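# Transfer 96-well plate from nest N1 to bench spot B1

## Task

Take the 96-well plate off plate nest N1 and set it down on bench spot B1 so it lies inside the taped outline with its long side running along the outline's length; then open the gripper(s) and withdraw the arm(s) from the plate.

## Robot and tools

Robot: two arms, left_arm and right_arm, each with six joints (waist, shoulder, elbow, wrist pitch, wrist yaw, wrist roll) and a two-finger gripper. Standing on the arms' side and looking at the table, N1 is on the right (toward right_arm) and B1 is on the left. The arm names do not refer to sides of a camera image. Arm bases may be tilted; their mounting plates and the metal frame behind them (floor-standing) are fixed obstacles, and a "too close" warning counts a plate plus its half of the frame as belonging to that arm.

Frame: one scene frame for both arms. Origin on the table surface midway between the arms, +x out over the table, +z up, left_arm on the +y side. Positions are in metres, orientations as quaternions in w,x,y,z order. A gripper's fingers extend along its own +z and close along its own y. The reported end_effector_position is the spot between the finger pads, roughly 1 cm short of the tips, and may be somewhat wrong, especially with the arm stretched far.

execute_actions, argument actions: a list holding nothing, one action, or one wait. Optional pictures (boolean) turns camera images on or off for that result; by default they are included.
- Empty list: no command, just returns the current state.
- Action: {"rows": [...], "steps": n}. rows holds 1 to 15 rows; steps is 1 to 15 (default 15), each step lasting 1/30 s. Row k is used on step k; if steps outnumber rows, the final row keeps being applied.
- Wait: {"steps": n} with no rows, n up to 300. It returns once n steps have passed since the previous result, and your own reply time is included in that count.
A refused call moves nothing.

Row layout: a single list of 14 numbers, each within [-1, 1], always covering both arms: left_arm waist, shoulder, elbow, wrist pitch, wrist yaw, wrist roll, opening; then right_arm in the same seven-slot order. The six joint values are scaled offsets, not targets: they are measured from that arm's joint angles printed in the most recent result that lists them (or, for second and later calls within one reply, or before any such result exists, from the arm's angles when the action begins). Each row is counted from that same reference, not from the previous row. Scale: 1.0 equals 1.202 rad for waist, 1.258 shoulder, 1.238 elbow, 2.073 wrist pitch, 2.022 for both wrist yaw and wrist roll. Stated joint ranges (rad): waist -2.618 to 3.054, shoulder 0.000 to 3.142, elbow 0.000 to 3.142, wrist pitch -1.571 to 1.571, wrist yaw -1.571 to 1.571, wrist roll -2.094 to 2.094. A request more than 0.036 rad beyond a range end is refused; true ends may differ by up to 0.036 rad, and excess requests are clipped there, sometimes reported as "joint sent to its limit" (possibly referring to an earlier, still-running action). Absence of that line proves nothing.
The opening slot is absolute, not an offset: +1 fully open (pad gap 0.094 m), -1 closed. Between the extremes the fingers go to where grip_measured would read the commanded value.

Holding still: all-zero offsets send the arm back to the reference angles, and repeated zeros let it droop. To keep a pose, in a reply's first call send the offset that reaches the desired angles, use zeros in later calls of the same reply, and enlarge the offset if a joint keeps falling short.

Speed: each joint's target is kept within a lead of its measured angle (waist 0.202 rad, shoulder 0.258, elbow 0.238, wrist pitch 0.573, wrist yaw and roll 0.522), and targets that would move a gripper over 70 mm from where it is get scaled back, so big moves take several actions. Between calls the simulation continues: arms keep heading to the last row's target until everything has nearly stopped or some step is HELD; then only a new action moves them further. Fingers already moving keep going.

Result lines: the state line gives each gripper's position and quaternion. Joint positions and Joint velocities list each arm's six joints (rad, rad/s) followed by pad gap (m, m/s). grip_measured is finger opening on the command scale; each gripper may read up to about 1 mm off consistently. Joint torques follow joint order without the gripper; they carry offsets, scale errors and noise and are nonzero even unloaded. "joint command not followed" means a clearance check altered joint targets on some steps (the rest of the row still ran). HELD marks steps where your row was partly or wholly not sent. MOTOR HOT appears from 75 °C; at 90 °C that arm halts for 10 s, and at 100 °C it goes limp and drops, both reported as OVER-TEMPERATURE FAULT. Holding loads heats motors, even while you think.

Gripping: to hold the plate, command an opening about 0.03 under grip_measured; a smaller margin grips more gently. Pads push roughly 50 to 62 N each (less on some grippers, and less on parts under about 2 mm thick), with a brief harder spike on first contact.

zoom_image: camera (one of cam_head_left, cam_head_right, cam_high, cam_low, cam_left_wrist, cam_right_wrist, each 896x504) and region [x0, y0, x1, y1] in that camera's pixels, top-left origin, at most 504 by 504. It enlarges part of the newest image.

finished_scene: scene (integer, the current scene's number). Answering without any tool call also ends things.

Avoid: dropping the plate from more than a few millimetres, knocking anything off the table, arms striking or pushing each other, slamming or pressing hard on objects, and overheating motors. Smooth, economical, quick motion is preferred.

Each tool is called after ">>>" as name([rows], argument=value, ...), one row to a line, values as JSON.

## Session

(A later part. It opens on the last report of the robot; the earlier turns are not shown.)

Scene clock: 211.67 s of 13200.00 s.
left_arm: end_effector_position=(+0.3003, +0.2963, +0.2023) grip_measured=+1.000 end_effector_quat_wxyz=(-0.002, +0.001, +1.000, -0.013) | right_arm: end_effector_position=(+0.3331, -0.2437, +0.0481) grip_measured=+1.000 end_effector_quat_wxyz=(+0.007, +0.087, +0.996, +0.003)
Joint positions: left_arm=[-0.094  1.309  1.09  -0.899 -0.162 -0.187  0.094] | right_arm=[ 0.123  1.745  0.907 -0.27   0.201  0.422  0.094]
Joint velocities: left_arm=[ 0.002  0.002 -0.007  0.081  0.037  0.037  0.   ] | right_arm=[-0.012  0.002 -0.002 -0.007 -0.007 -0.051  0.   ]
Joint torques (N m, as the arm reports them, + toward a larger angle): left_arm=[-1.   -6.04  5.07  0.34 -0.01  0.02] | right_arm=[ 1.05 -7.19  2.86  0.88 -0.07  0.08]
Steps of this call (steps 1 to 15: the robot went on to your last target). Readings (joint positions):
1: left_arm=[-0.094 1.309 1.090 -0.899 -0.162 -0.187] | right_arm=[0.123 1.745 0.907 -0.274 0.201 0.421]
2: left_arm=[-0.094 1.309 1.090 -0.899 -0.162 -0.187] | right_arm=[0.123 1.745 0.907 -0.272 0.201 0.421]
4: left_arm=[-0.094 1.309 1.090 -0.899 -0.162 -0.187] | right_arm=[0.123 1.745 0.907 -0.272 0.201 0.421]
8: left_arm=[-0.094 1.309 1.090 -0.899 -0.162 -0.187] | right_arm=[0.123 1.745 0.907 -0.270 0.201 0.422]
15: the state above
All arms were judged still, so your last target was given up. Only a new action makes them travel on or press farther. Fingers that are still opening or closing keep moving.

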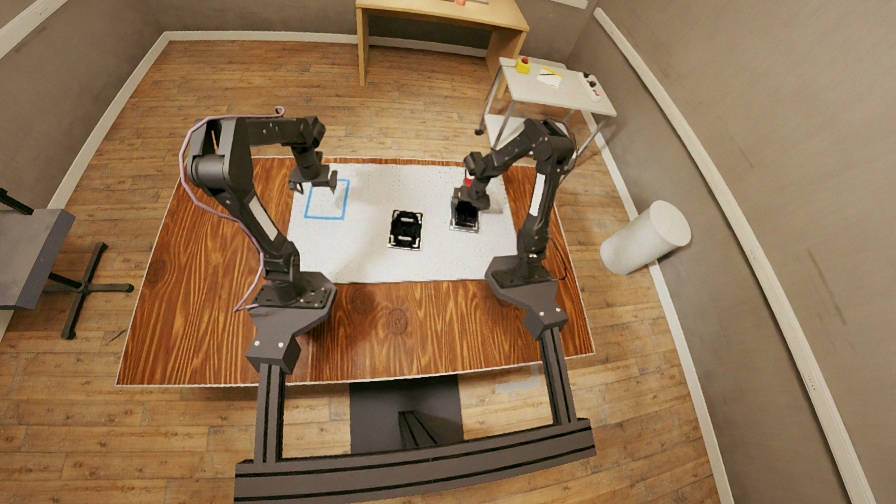

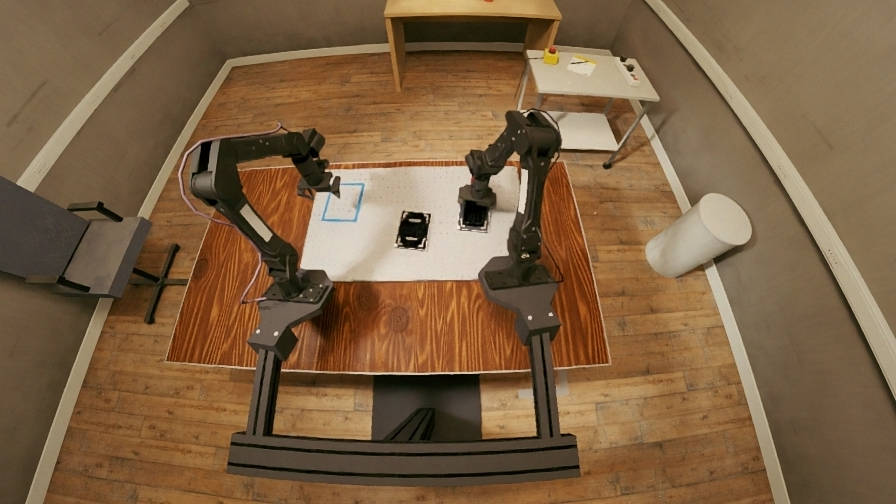

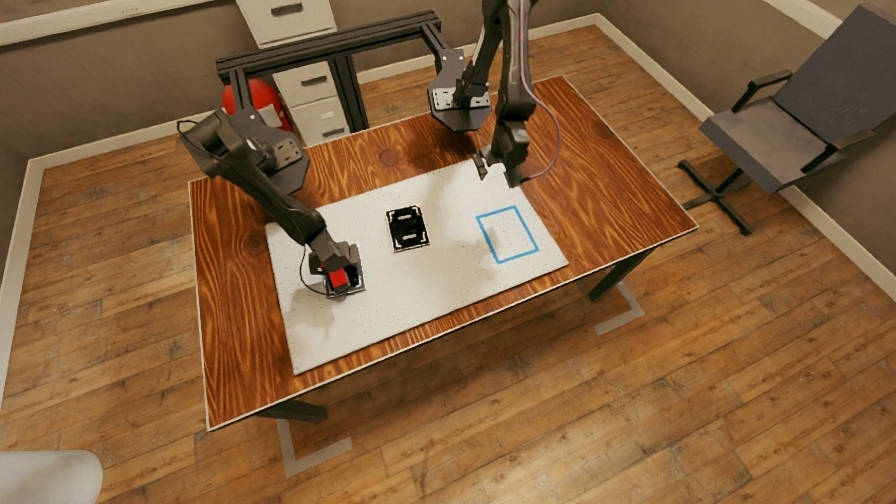

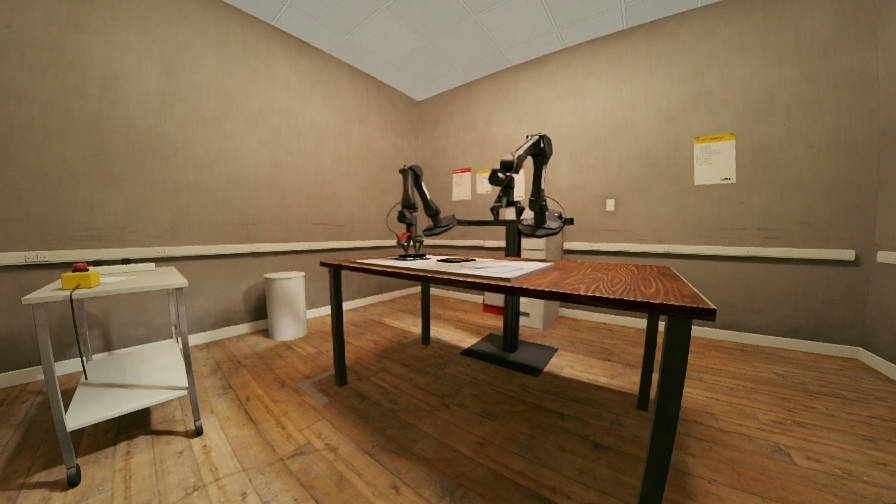

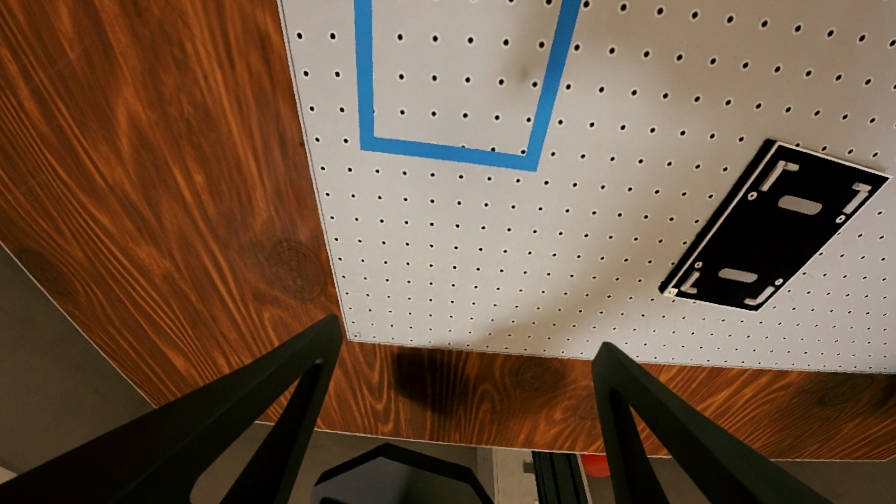

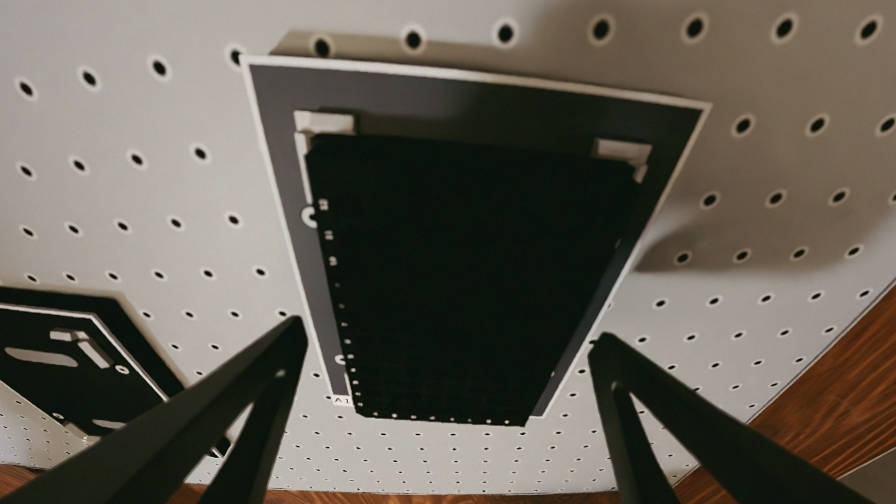

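>>> execute_actions([
  {"rows": [[0,0,0,0,0,0,1, 0,0.008,-0.014,0.008,0,0,1],[0,0,0,0,0,0,1, 0,0.008,-0.014,0.008,0,0,1],[0,0,0,0,0,0,1, 0,0.014,-0.027,0.016,0,0,1]], "steps": 15},
], pictures=false)

>>> execute_actions([
  {"steps": 10},
])

Scene clock: 230.90 s of 13200.00 s.
left_arm: end_effector_position=(+0.3003, +0.2963, +0.2023) grip_measured=+1.000 end_effector_quat_wxyz=(-0.002, +0.001, +1.000, -0.013) | right_arm: end_effector_position=(+0.3302, -0.2440, +0.0460) grip_measured=+1.000 end_effector_quat_wxyz=(+0.009, +0.087, +0.996, +0.003)
Joint positions: left_arm=[-0.094  1.309  1.09  -0.899 -0.162 -0.187  0.094] | right_arm=[ 0.123  1.745  0.89  -0.249  0.201  0.422  0.094]
Joint velocities: left_arm=[-0.002 -0.007  0.007  0.007  0.007 -0.066  0.   ] | right_arm=[ 0.002 -0.007  0.007 -0.007  0.007 -0.051  0.   ]
Joint torques (N m, as the arm reports them, + toward a larger angle): left_arm=[-1.07 -6.12  4.88  0.34  0.01  0.01] | right_arm=[ 1.64 -6.43  1.61  0.89  0.01 -0.02]
Steps of this call (steps 1 to 90: nothing new was sent; then 15.73 s passed at rest; steps 91 to 105: all 15 steps of this action). Readings (joint positions):
91: left_arm=[-0.094 1.309 1.090 -0.899 -0.162 -0.187] | right_arm=[0.123 1.745 0.907 -0.269 0.201 0.422]
92: left_arm=[-0.094 1.309 1.090 -0.899 -0.162 -0.187] | right_arm=[0.123 1.745 0.907 -0.269 0.201 0.422]
94: left_arm=[-0.094 1.309 1.090 -0.899 -0.162 -0.187] | right_arm=[0.123 1.745 0.902 -0.258 0.201 0.422]
98: left_arm=[-0.094 1.309 1.090 -0.899 -0.162 -0.187] | right_arm=[0.123 1.745 0.890 -0.254 0.201 0.422]
105: the state above

Scene clock: 231.23 s of 13200.00 s.
left_arm: end_effector_position=(+0.3003, +0.2963, +0.2023) grip_measured=+1.000 end_effector_quat_wxyz=(-0.002, +0.001, +1.000, -0.013) | right_arm: end_effector_position=(+0.3306, -0.2439, +0.0460) grip_measured=+1.000 end_effector_quat_wxyz=(+0.009, +0.087, +0.996, +0.003)
Joint positions: left_arm=[-0.094  1.309  1.09  -0.899 -0.162 -0.187  0.094] | right_arm=[ 0.123  1.745  0.89  -0.248  0.201  0.422  0.094]
Joint velocities: left_arm=[ 0.002 -0.012  0.002 -0.066 -0.037  0.007  0.   ] | right_arm=[-0.002  0.012 -0.007  0.037  0.037  0.066  0.   ]
Joint torques (N m, as the arm reports them, + toward a larger angle): left_arm=[-0.91 -6.11  4.96  0.32  0.01  0.02] | right_arm=[ 1.63 -6.45  1.6   0.88  0.01 -0.02]
Steps of this call (steps 1 to 10: the robot went on to your last target). Readings (joint positions):
1: left_arm=[-0.094 1.309 1.090 -0.899 -0.162 -0.187] | right_arm=[0.123 1.745 0.890 -0.249 0.201 0.422]
2: left_arm=[-0.094 1.309 1.090 -0.899 -0.162 -0.187] | right_arm=[0.123 1.745 0.890 -0.248 0.201 0.422]
4: left_arm=[-0.094 1.309 1.090 -0.899 -0.162 -0.187] | right_arm=[0.123 1.745 0.890 -0.248 0.201 0.422]
8: left_arm=[-0.094 1.309 1.090 -0.899 -0.162 -0.187] | right_arm=[0.123 1.745 0.890 -0.248 0.201 0.422]
10: the state above

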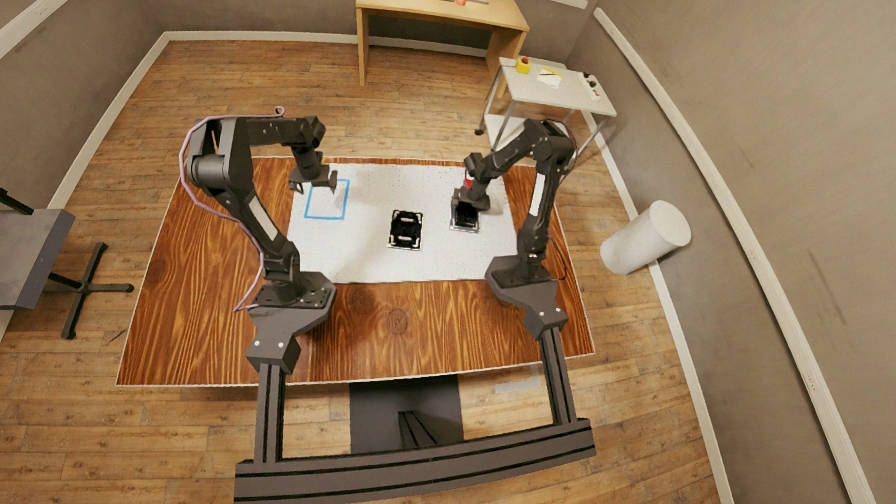

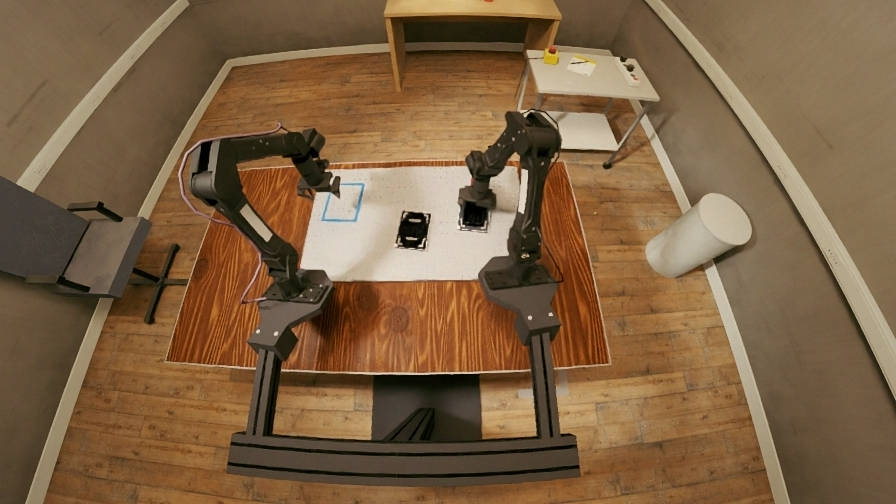

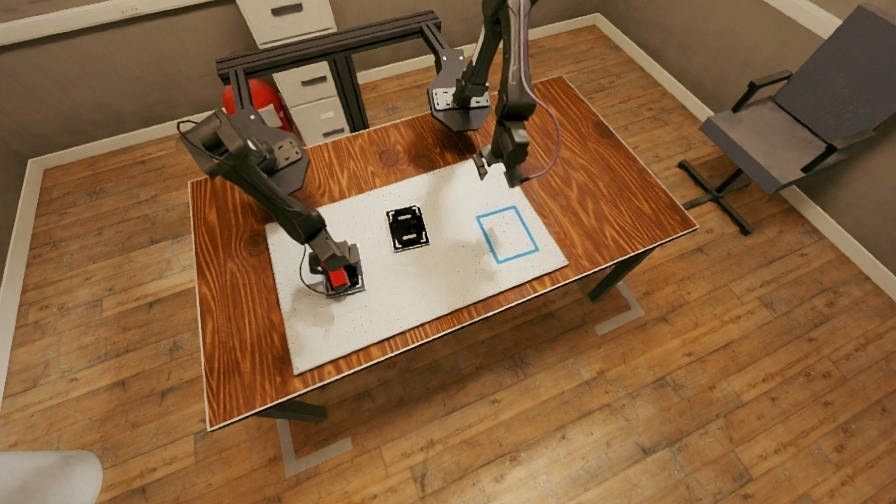

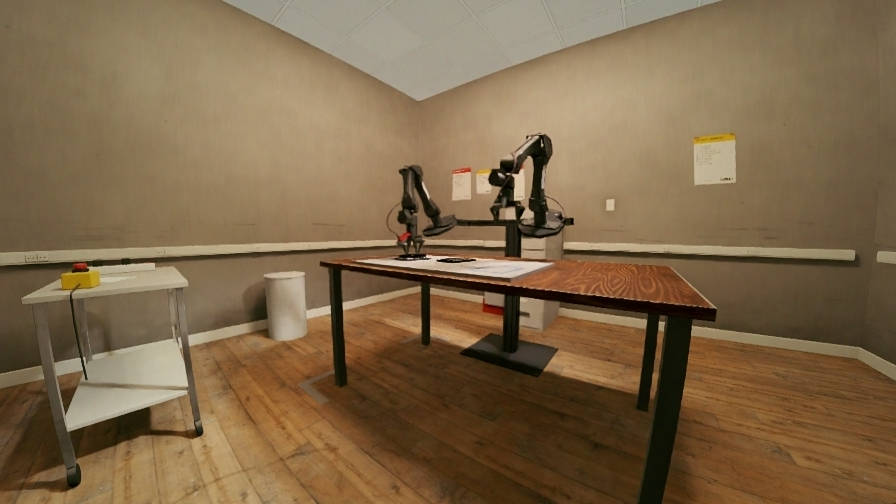

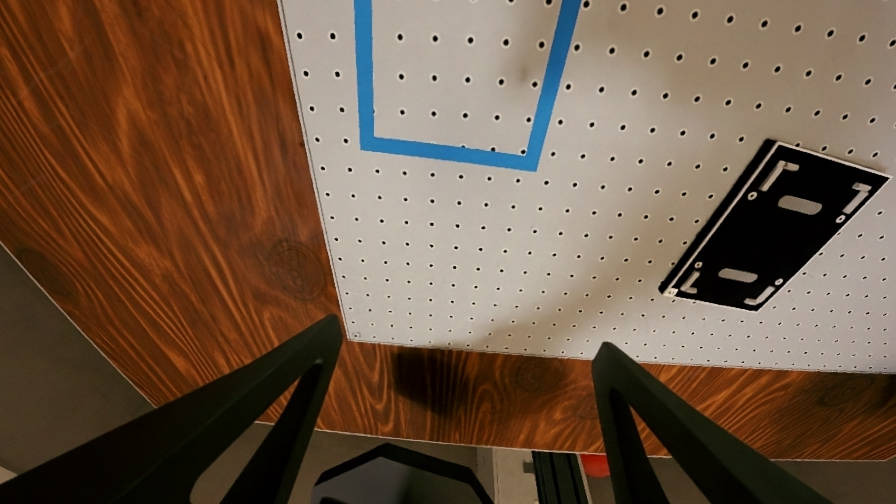

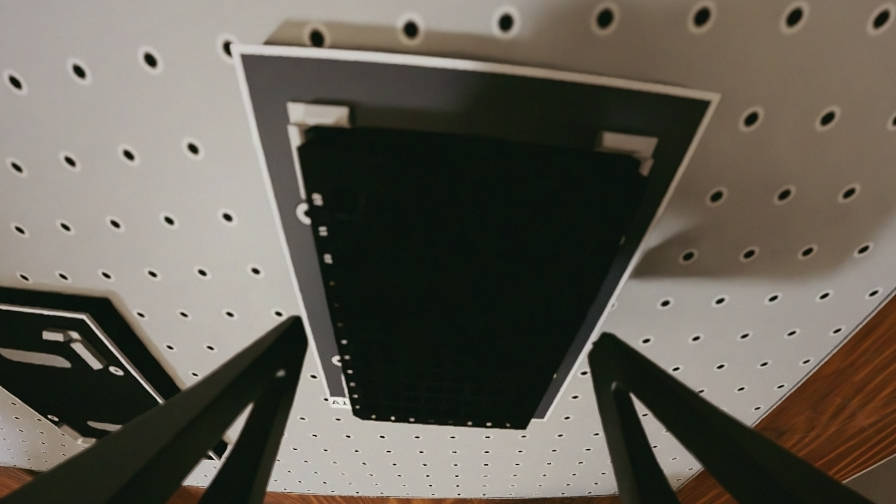

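>>> execute_actions([
  {"rows": [[0,0,0,0,0,0,1, -0.011,0.022,-0.021,0.005,0,0,1]], "steps": 15},
])

Scene clock: 240.67 s of 13200.00 s.
left_arm: end_effector_position=(+0.3003, +0.2963, +0.2023) grip_measured=+1.000 end_effector_quat_wxyz=(-0.002, +0.001, +1.000, -0.013) | right_arm: end_effector_position=(+0.3274, -0.2439, +0.0421) grip_measured=+1.000 end_effector_quat_wxyz=(+0.004, +0.086, +0.996, +0.001)
Joint positions: left_arm=[-0.094  1.309  1.09  -0.899 -0.162 -0.187  0.094] | right_arm=[ 0.123  1.76   0.89  -0.245  0.201  0.422  0.094]
Joint velocities: left_arm=[ 0.012  0.022 -0.017 -0.051 -0.007 -0.022  0.   ] | right_arm=[ 0.012 -0.012 -0.012 -0.051  0.051  0.007  0.   ]
Joint torques (N m, as the arm reports them, + toward a larger angle): left_arm=[-1.05 -5.96  5.02  0.32 -0.02  0.01] | right_arm=[ 0.5  -6.73  0.83  0.84  0.01 -0.02]
Steps of this call (steps 1 to 15: the robot went on to your last target; steps 16 to 90: nothing new was sent; then 5.93 s passed at rest; steps 91 to 105: all 15 steps of this action). Readings (joint positions):
91: left_arm=[-0.094 1.309 1.090 -0.899 -0.162 -0.187] | right_arm=[0.123 1.747 0.890 -0.247 0.201 0.422]
92: left_arm=[-0.094 1.309 1.090 -0.899 -0.162 -0.187] | right_arm=[0.123 1.749 0.890 -0.246 0.201 0.422]
94: left_arm=[-0.094 1.309 1.090 -0.899 -0.162 -0.187] | right_arm=[0.123 1.755 0.890 -0.245 0.201 0.422]
98: left_arm=[-0.094 1.309 1.090 -0.899 -0.162 -0.187] | right_arm=[0.123 1.760 0.890 -0.245 0.201 0.422]
105: the state above

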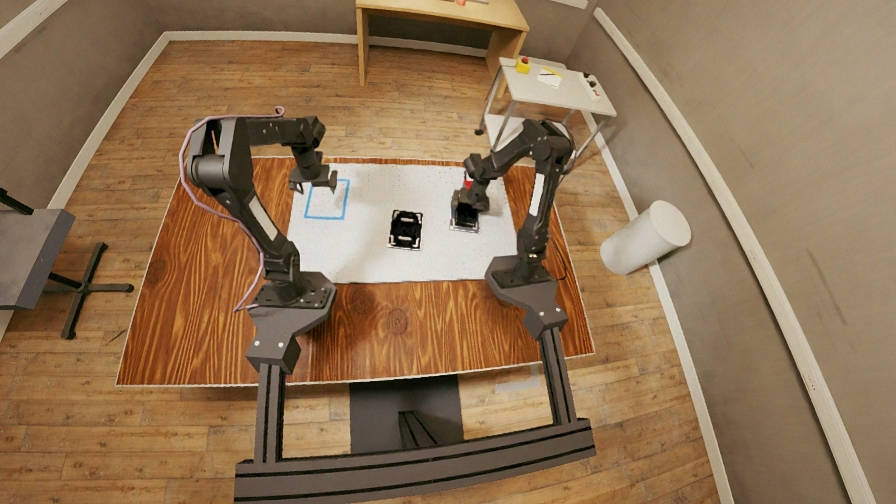

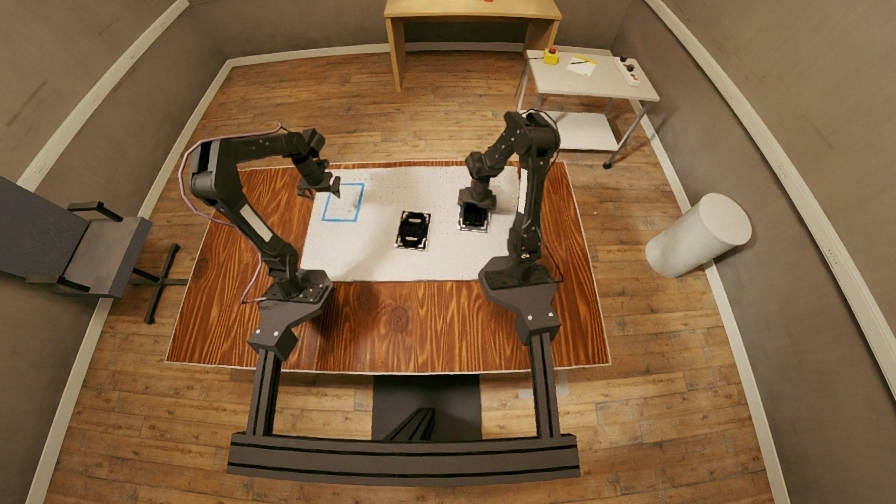

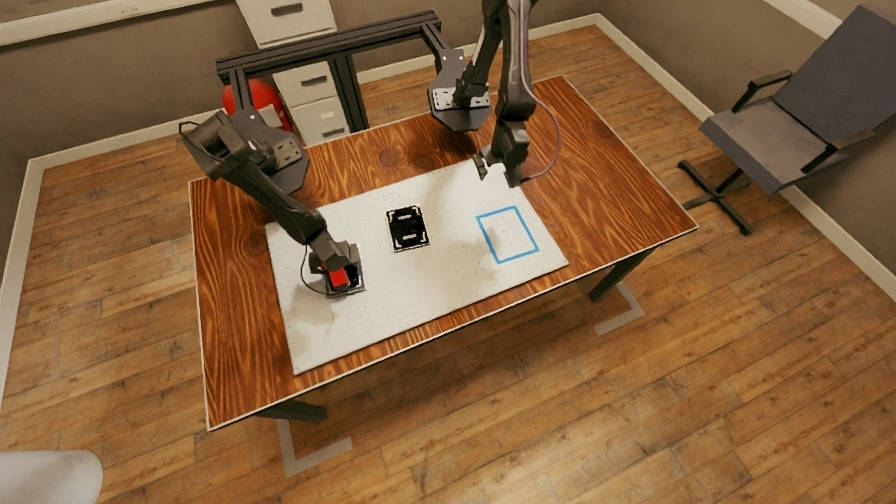

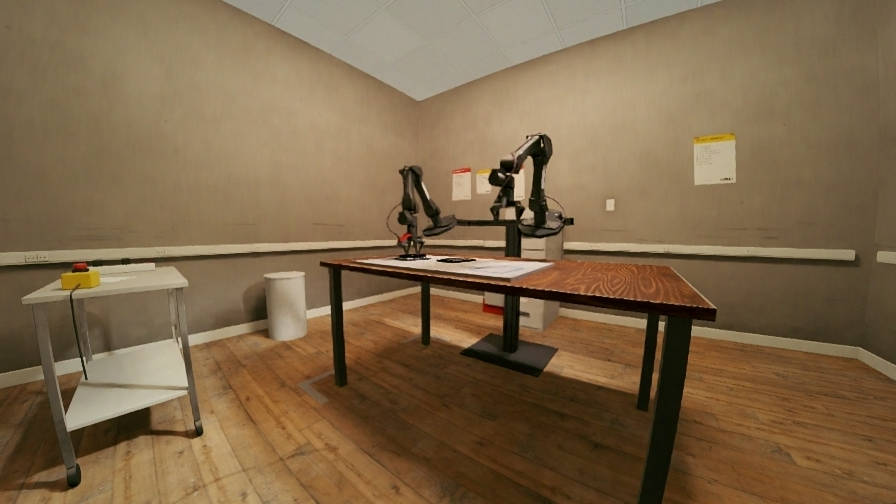

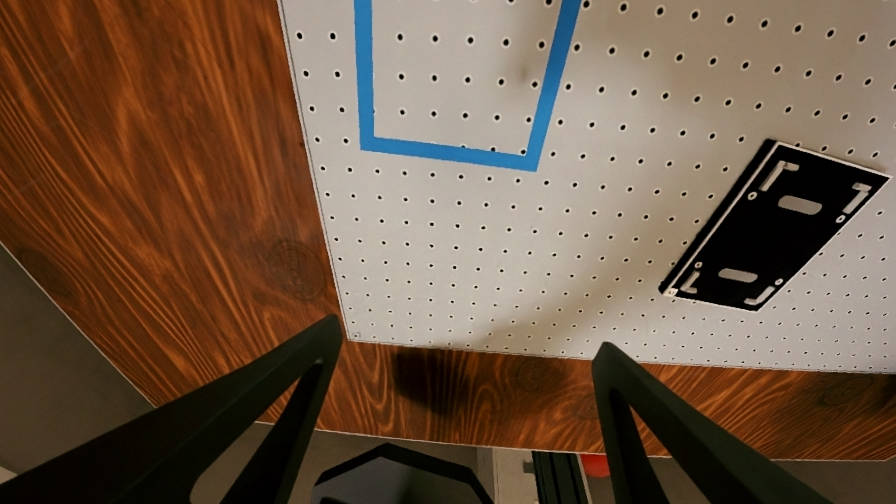

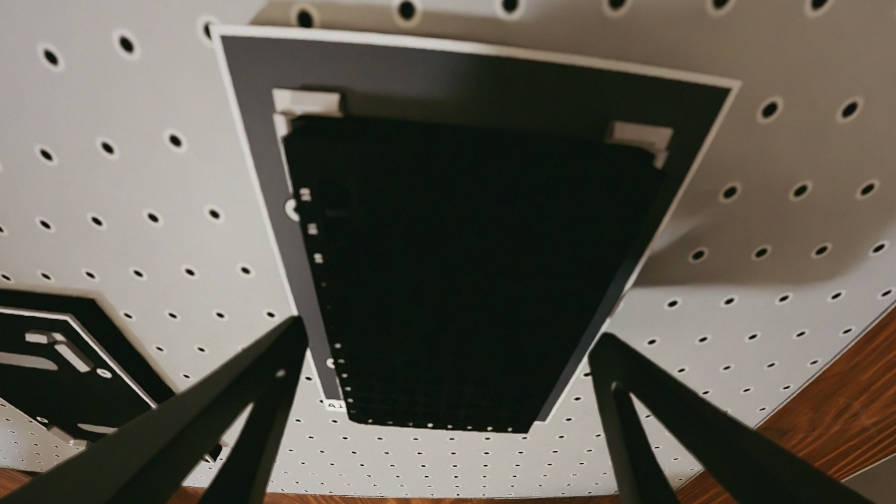

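>>> zoom_image(camera="cam_right_wrist", region=[270, 260, 640, 440])

Region (270, 260, 640, 440) of cam_right_wrist's 896x504 image, scaled by 1.362, with more detail than that image has; it fills the top 245 rows of this view, and the rest is white.

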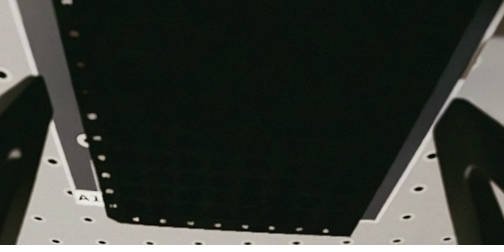

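>>> execute_actions([
  {"rows": [[0,0,0,0,0,0,1, 0,0,0,0,0.012,0,1]], "steps": 15},
], pictures=false)

Scene clock: 252.43 s of 13200.00 s.
left_arm: end_effector_position=(+0.3003, +0.2963, +0.2023) grip_measured=+1.000 end_effector_quat_wxyz=(-0.002, +0.001, +1.000, -0.013) | right_arm: end_effector_position=(+0.3280, -0.2462, +0.0421) grip_measured=+1.000 end_effector_quat_wxyz=(+0.006, +0.086, +0.996, -0.005)
Joint positions: left_arm=[-0.094  1.309  1.09  -0.899 -0.162 -0.187  0.094] | right_arm=[ 0.123  1.76   0.89  -0.245  0.214  0.422  0.094]
Joint velocities: left_arm=[-0.007 -0.002  0.007 -0.007 -0.037 -0.022  0.   ] | right_arm=[-0.012 -0.022  0.002  0.051 -0.007 -0.051  0.   ]
Joint torques (N m, as the arm reports them, + toward a larger angle): left_arm=[-1.05 -6.15  5.11  0.29  0.02  0.03] | right_arm=[ 1.65 -7.66  2.73  0.77  0.13 -0.02]
Steps of this call (steps 1 to 15: the robot went on to your last target; steps 16 to 90: nothing new was sent; then 8.27 s passed at rest; steps 91 to 105: all 15 steps of this action). Readings (joint positions):
91: left_arm=[-0.094 1.309 1.090 -0.899 -0.162 -0.187] | right_arm=[0.123 1.760 0.890 -0.245 0.202 0.422]
92: left_arm=[-0.094 1.309 1.090 -0.899 -0.162 -0.187] | right_arm=[0.123 1.760 0.890 -0.245 0.205 0.422]
94: left_arm=[-0.094 1.309 1.090 -0.899 -0.162 -0.187] | right_arm=[0.123 1.760 0.890 -0.245 0.209 0.422]
98: left_arm=[-0.094 1.309 1.090 -0.899 -0.162 -0.187] | right_arm=[0.123 1.760 0.890 -0.245 0.212 0.422]
105: the state above

>>> execute_actions([
  {"rows": [[0,0,0,0,0,0,1, 0,0.018,0,0.008,0,0,1],[0,0,0,0,0,0,1, 0,0.018,0,0.008,0,0,1],[0,0,0,0,0,0,1, 0,0.024,0,0.012,0,0,1],[0,0,0,0,0,0,1, 0,0.024,0,0.012,0,0,1],[0,0,0,0,0,0,1, 0,0.030,0,0.016,0,0,1],[0,0,0,0,0,0,1, 0,0.030,0,0.016,0,0,1],[0,0,0,0,0,0,1, 0,0.035,0,0.019,0,0,1]], "steps": 15},
])

Scene clock: 259.13 s of 13200.00 s.
left_arm: end_effector_position=(+0.3003, +0.2963, +0.2023) grip_measured=+1.000 end_effector_quat_wxyz=(-0.002, +0.001, +1.000, -0.013) | right_arm: end_effector_position=(+0.3258, -0.2451, +0.0335) grip_measured=+1.000 end_effector_quat_wxyz=(+0.003, +0.085, +0.996, -0.006)
Joint positions: left_arm=[-0.094  1.309  1.09  -0.899 -0.162 -0.187  0.094] | right_arm=[ 0.123  1.792  0.89  -0.219  0.215  0.422  0.094]
Joint velocities: left_arm=[-0.002 -0.022  0.002 -0.037 -0.007  0.037  0.   ] | right_arm=[-0.012 -0.027 -0.002  0.022 -0.066  0.037  0.   ]
Joint torques (N m, as the arm reports them, + toward a larger angle): left_arm=[-1.04 -6.15  5.06  0.35  0.   -0.03] | right_arm=[ 1.68 -6.87  2.61  0.86  0.01 -0.02]
Steps of this call (steps 1 to 15: the robot went on to your last target; steps 16 to 90: nothing new was sent; then 3.20 s passed at rest; steps 91 to 105: all 15 steps of this action). Readings (joint positions):
91: left_arm=[-0.094 1.309 1.090 -0.899 -0.162 -0.187] | right_arm=[0.123 1.760 0.890 -0.245 0.215 0.422]
92: left_arm=[-0.094 1.309 1.090 -0.899 -0.162 -0.187] | right_arm=[0.123 1.760 0.890 -0.244 0.215 0.422]
94: left_arm=[-0.094 1.309 1.090 -0.899 -0.162 -0.187] | right_arm=[0.123 1.764 0.890 -0.238 0.215 0.422]
98: left_arm=[-0.094 1.309 1.090 -0.899 -0.162 -0.187] | right_arm=[0.123 1.783 0.890 -0.226 0.215 0.422]
105: the state above

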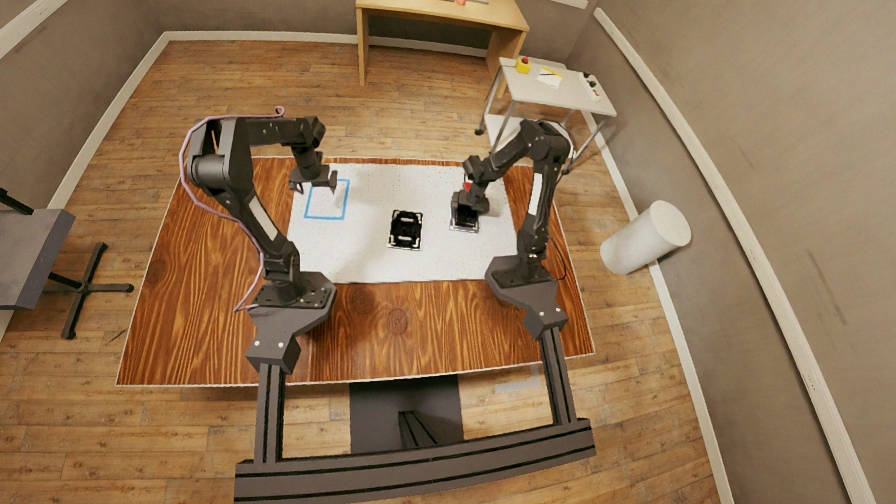

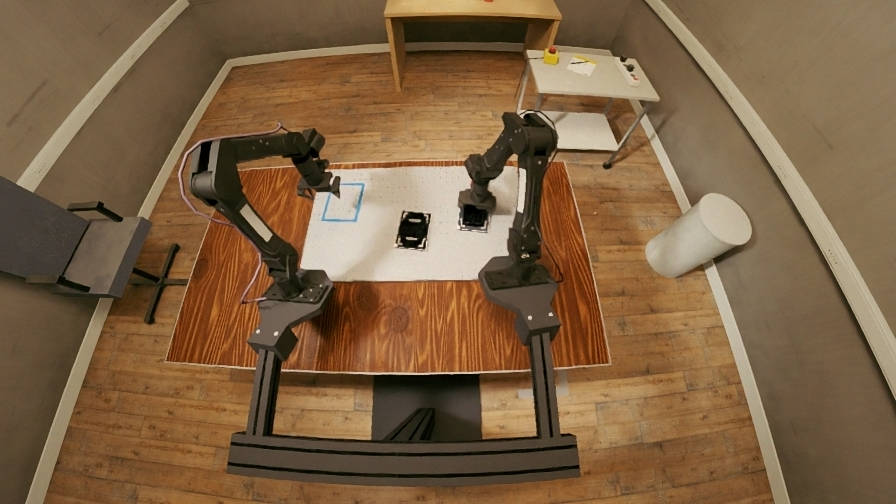

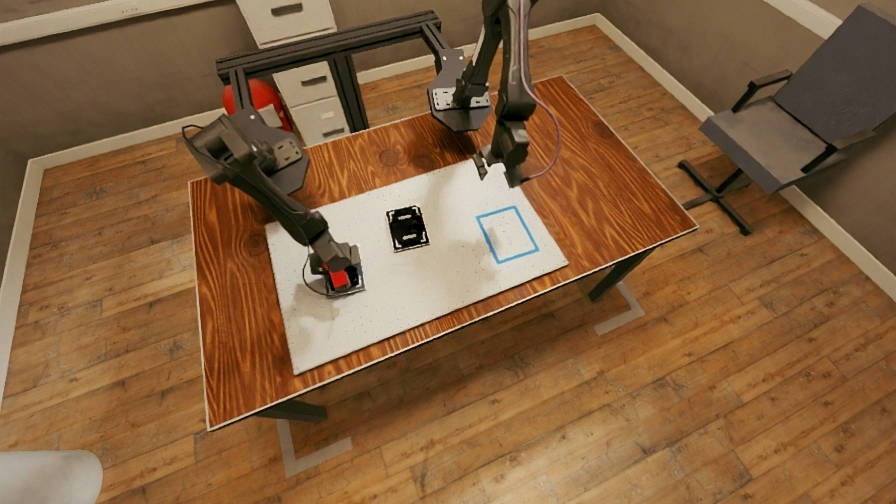

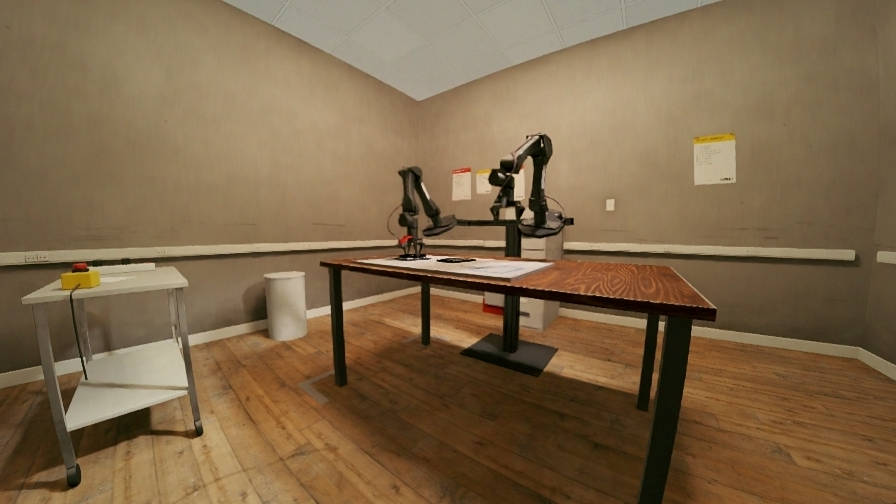

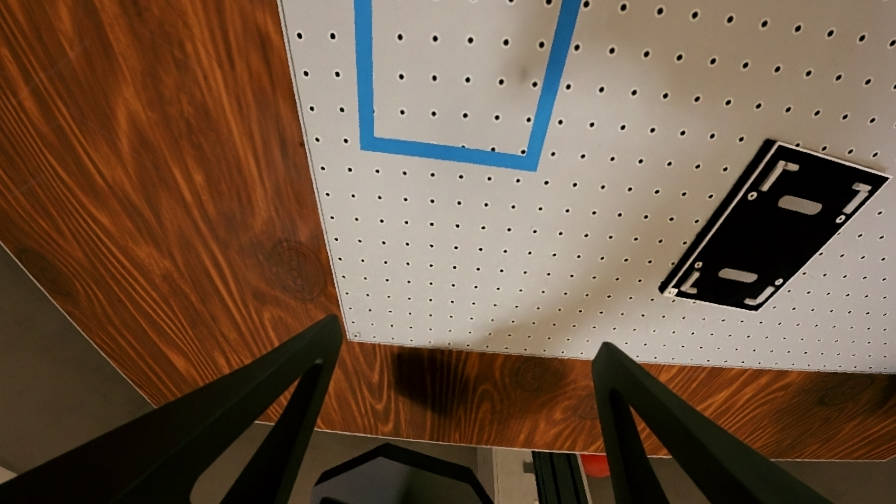

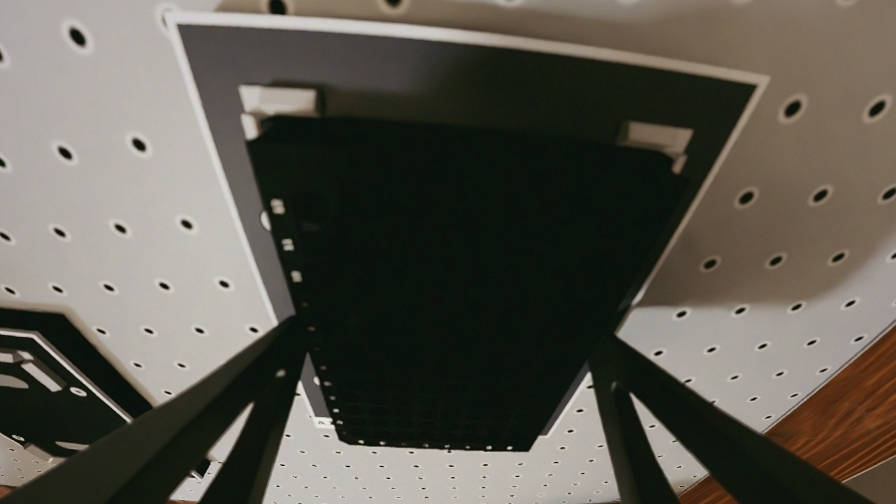

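>>> zoom_image(camera="cam_low", region=[390, 235, 440, 268])

>>> zoom_image(camera="cam_right_wrist", region=[250, 180, 680, 460])

Region (390, 235, 440, 268) of cam_low's 896x504 image, scaled by 10.080, with more detail than that image has; it fills the top 333 rows of this view, and the rest is white.

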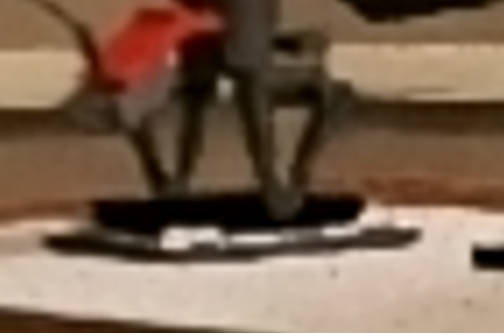

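Region (250, 180, 680, 460) of cam_right_wrist's 896x504 image, scaled by 1.172, with more detail than that image has; it fills the top 328 rows of this view, and the rest is white.

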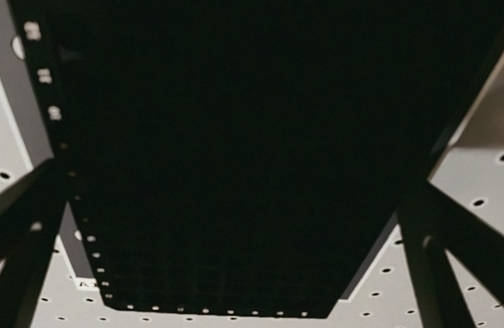

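>>> execute_actions([
  {"rows": [[0,0,0,0,0,0,1, 0,0.021,0,0.008,0,0,1]], "steps": 12},
], pictures=false)

>>> execute_actions([
  {"rows": [[0,0,0,0,0,0,1, 0,0,0,0,0,0,0.92],[0,0,0,0,0,0,1, 0,0,0,0,0,0,0.88],[0,0,0,0,0,0,1, 0,0,0,0,0,0,0.85],[0,0,0,0,0,0,1, 0,0,0,0,0,0,0.82],[0,0,0,0,0,0,1, 0,0,0,0,0,0,0.80],[0,0,0,0,0,0,1, 0,0,0,0,0,0,0.78],[0,0,0,0,0,0,1, 0,0,0,0,0,0,0.76],[0,0,0,0,0,0,1, 0,0,0,0,0,0,0.74],[0,0,0,0,0,0,1, 0,0,0,0,0,0,0.72]], "steps": 15},
], pictures=false)

Scene clock: 275.33 s of 13200.00 s.
left_arm: end_effector_position=(+0.3003, +0.2963, +0.2023) grip_measured=+1.000 end_effector_quat_wxyz=(-0.002, +0.001, +1.000, -0.013) | right_arm: end_effector_position=(+0.3240, -0.2448, +0.0302) grip_measured=+1.000 end_effector_quat_wxyz=(+0.001, +0.085, +0.996, -0.007)
Joint positions: left_arm=[-0.094  1.309  1.09  -0.899 -0.162 -0.187  0.094] | right_arm=[ 0.123  1.804  0.89  -0.213  0.215  0.422  0.094]
Joint velocities: left_arm=[-0.017 -0.002  0.012 -0.051  0.037 -0.051  0.   ] | right_arm=[-0.012  0.007  0.022  0.037 -0.051 -0.022  0.   ]
Joint torques (N m, as the arm reports them, + toward a larger angle): left_arm=[-0.95 -6.05  5.21  0.32 -0.01 -0.04] | right_arm=[ 1.69 -6.79  2.45  0.84  0.02 -0.02]
Steps of this call (steps 1 to 15: the robot went on to your last target; steps 16 to 90: nothing new was sent; then 12.80 s passed at rest; steps 91 to 102: all 12 steps of this action). Readings (joint positions):
91: left_arm=[-0.094 1.309 1.090 -0.899 -0.162 -0.187] | right_arm=[0.123 1.792 0.890 -0.216 0.215 0.422]
92: left_arm=[-0.094 1.309 1.090 -0.899 -0.162 -0.187] | right_arm=[0.123 1.794 0.890 -0.214 0.215 0.422]
94: left_arm=[-0.094 1.309 1.090 -0.899 -0.162 -0.187] | right_arm=[0.123 1.799 0.890 -0.213 0.215 0.422]
98: left_arm=[-0.094 1.309 1.090 -0.899 -0.162 -0.187] | right_arm=[0.123 1.804 0.890 -0.213 0.215 0.422]
102: the state above

Scene clock: 275.83 s of 13200.00 s.
left_arm: end_effector_position=(+0.3003, +0.2963, +0.2023) grip_measured=+1.000 end_effector_quat_wxyz=(-0.002, +0.001, +1.000, -0.013) | right_arm: end_effector_position=(+0.3243, -0.2433, +0.0302) grip_measured=+0.765 end_effector_quat_wxyz=(+0.001, +0.085, +0.996, -0.003)
Joint positions: left_arm=[-0.094  1.309  1.09  -0.899 -0.162 -0.187  0.094] | right_arm=[ 0.123  1.804  0.89  -0.21   0.207  0.422  0.083]
Joint velocities: left_arm=[-0.012 -0.017  0.002 -0.007 -0.066  0.007  0.   ] | right_arm=[-0.007 -0.012 -0.017 -0.022 -0.007 -0.037 -0.001]
Joint torques (N m, as the arm reports them, + toward a larger angle): left_arm=[-0.86 -6.05  5.12  0.32 -0.01  0.02] | right_arm=[ 1.7  -7.75  2.51  0.73  0.09 -0.02]
Steps of this call (steps 1 to 15: all 15 steps of this action). Readings (joint positions):
1: left_arm=[-0.094 1.309 1.090 -0.899 -0.162 -0.187] | right_arm=[0.123 1.804 0.890 -0.213 0.215 0.422]
2: left_arm=[-0.094 1.309 1.090 -0.899 -0.162 -0.187] | right_arm=[0.123 1.804 0.890 -0.213 0.214 0.422]
4: left_arm=[-0.094 1.309 1.090 -0.899 -0.162 -0.187] | right_arm=[0.123 1.804 0.890 -0.211 0.207 0.422]
8: left_arm=[-0.094 1.309 1.090 -0.899 -0.162 -0.187] | right_arm=[0.123 1.804 0.890 -0.211 0.207 0.422]
15: the state above


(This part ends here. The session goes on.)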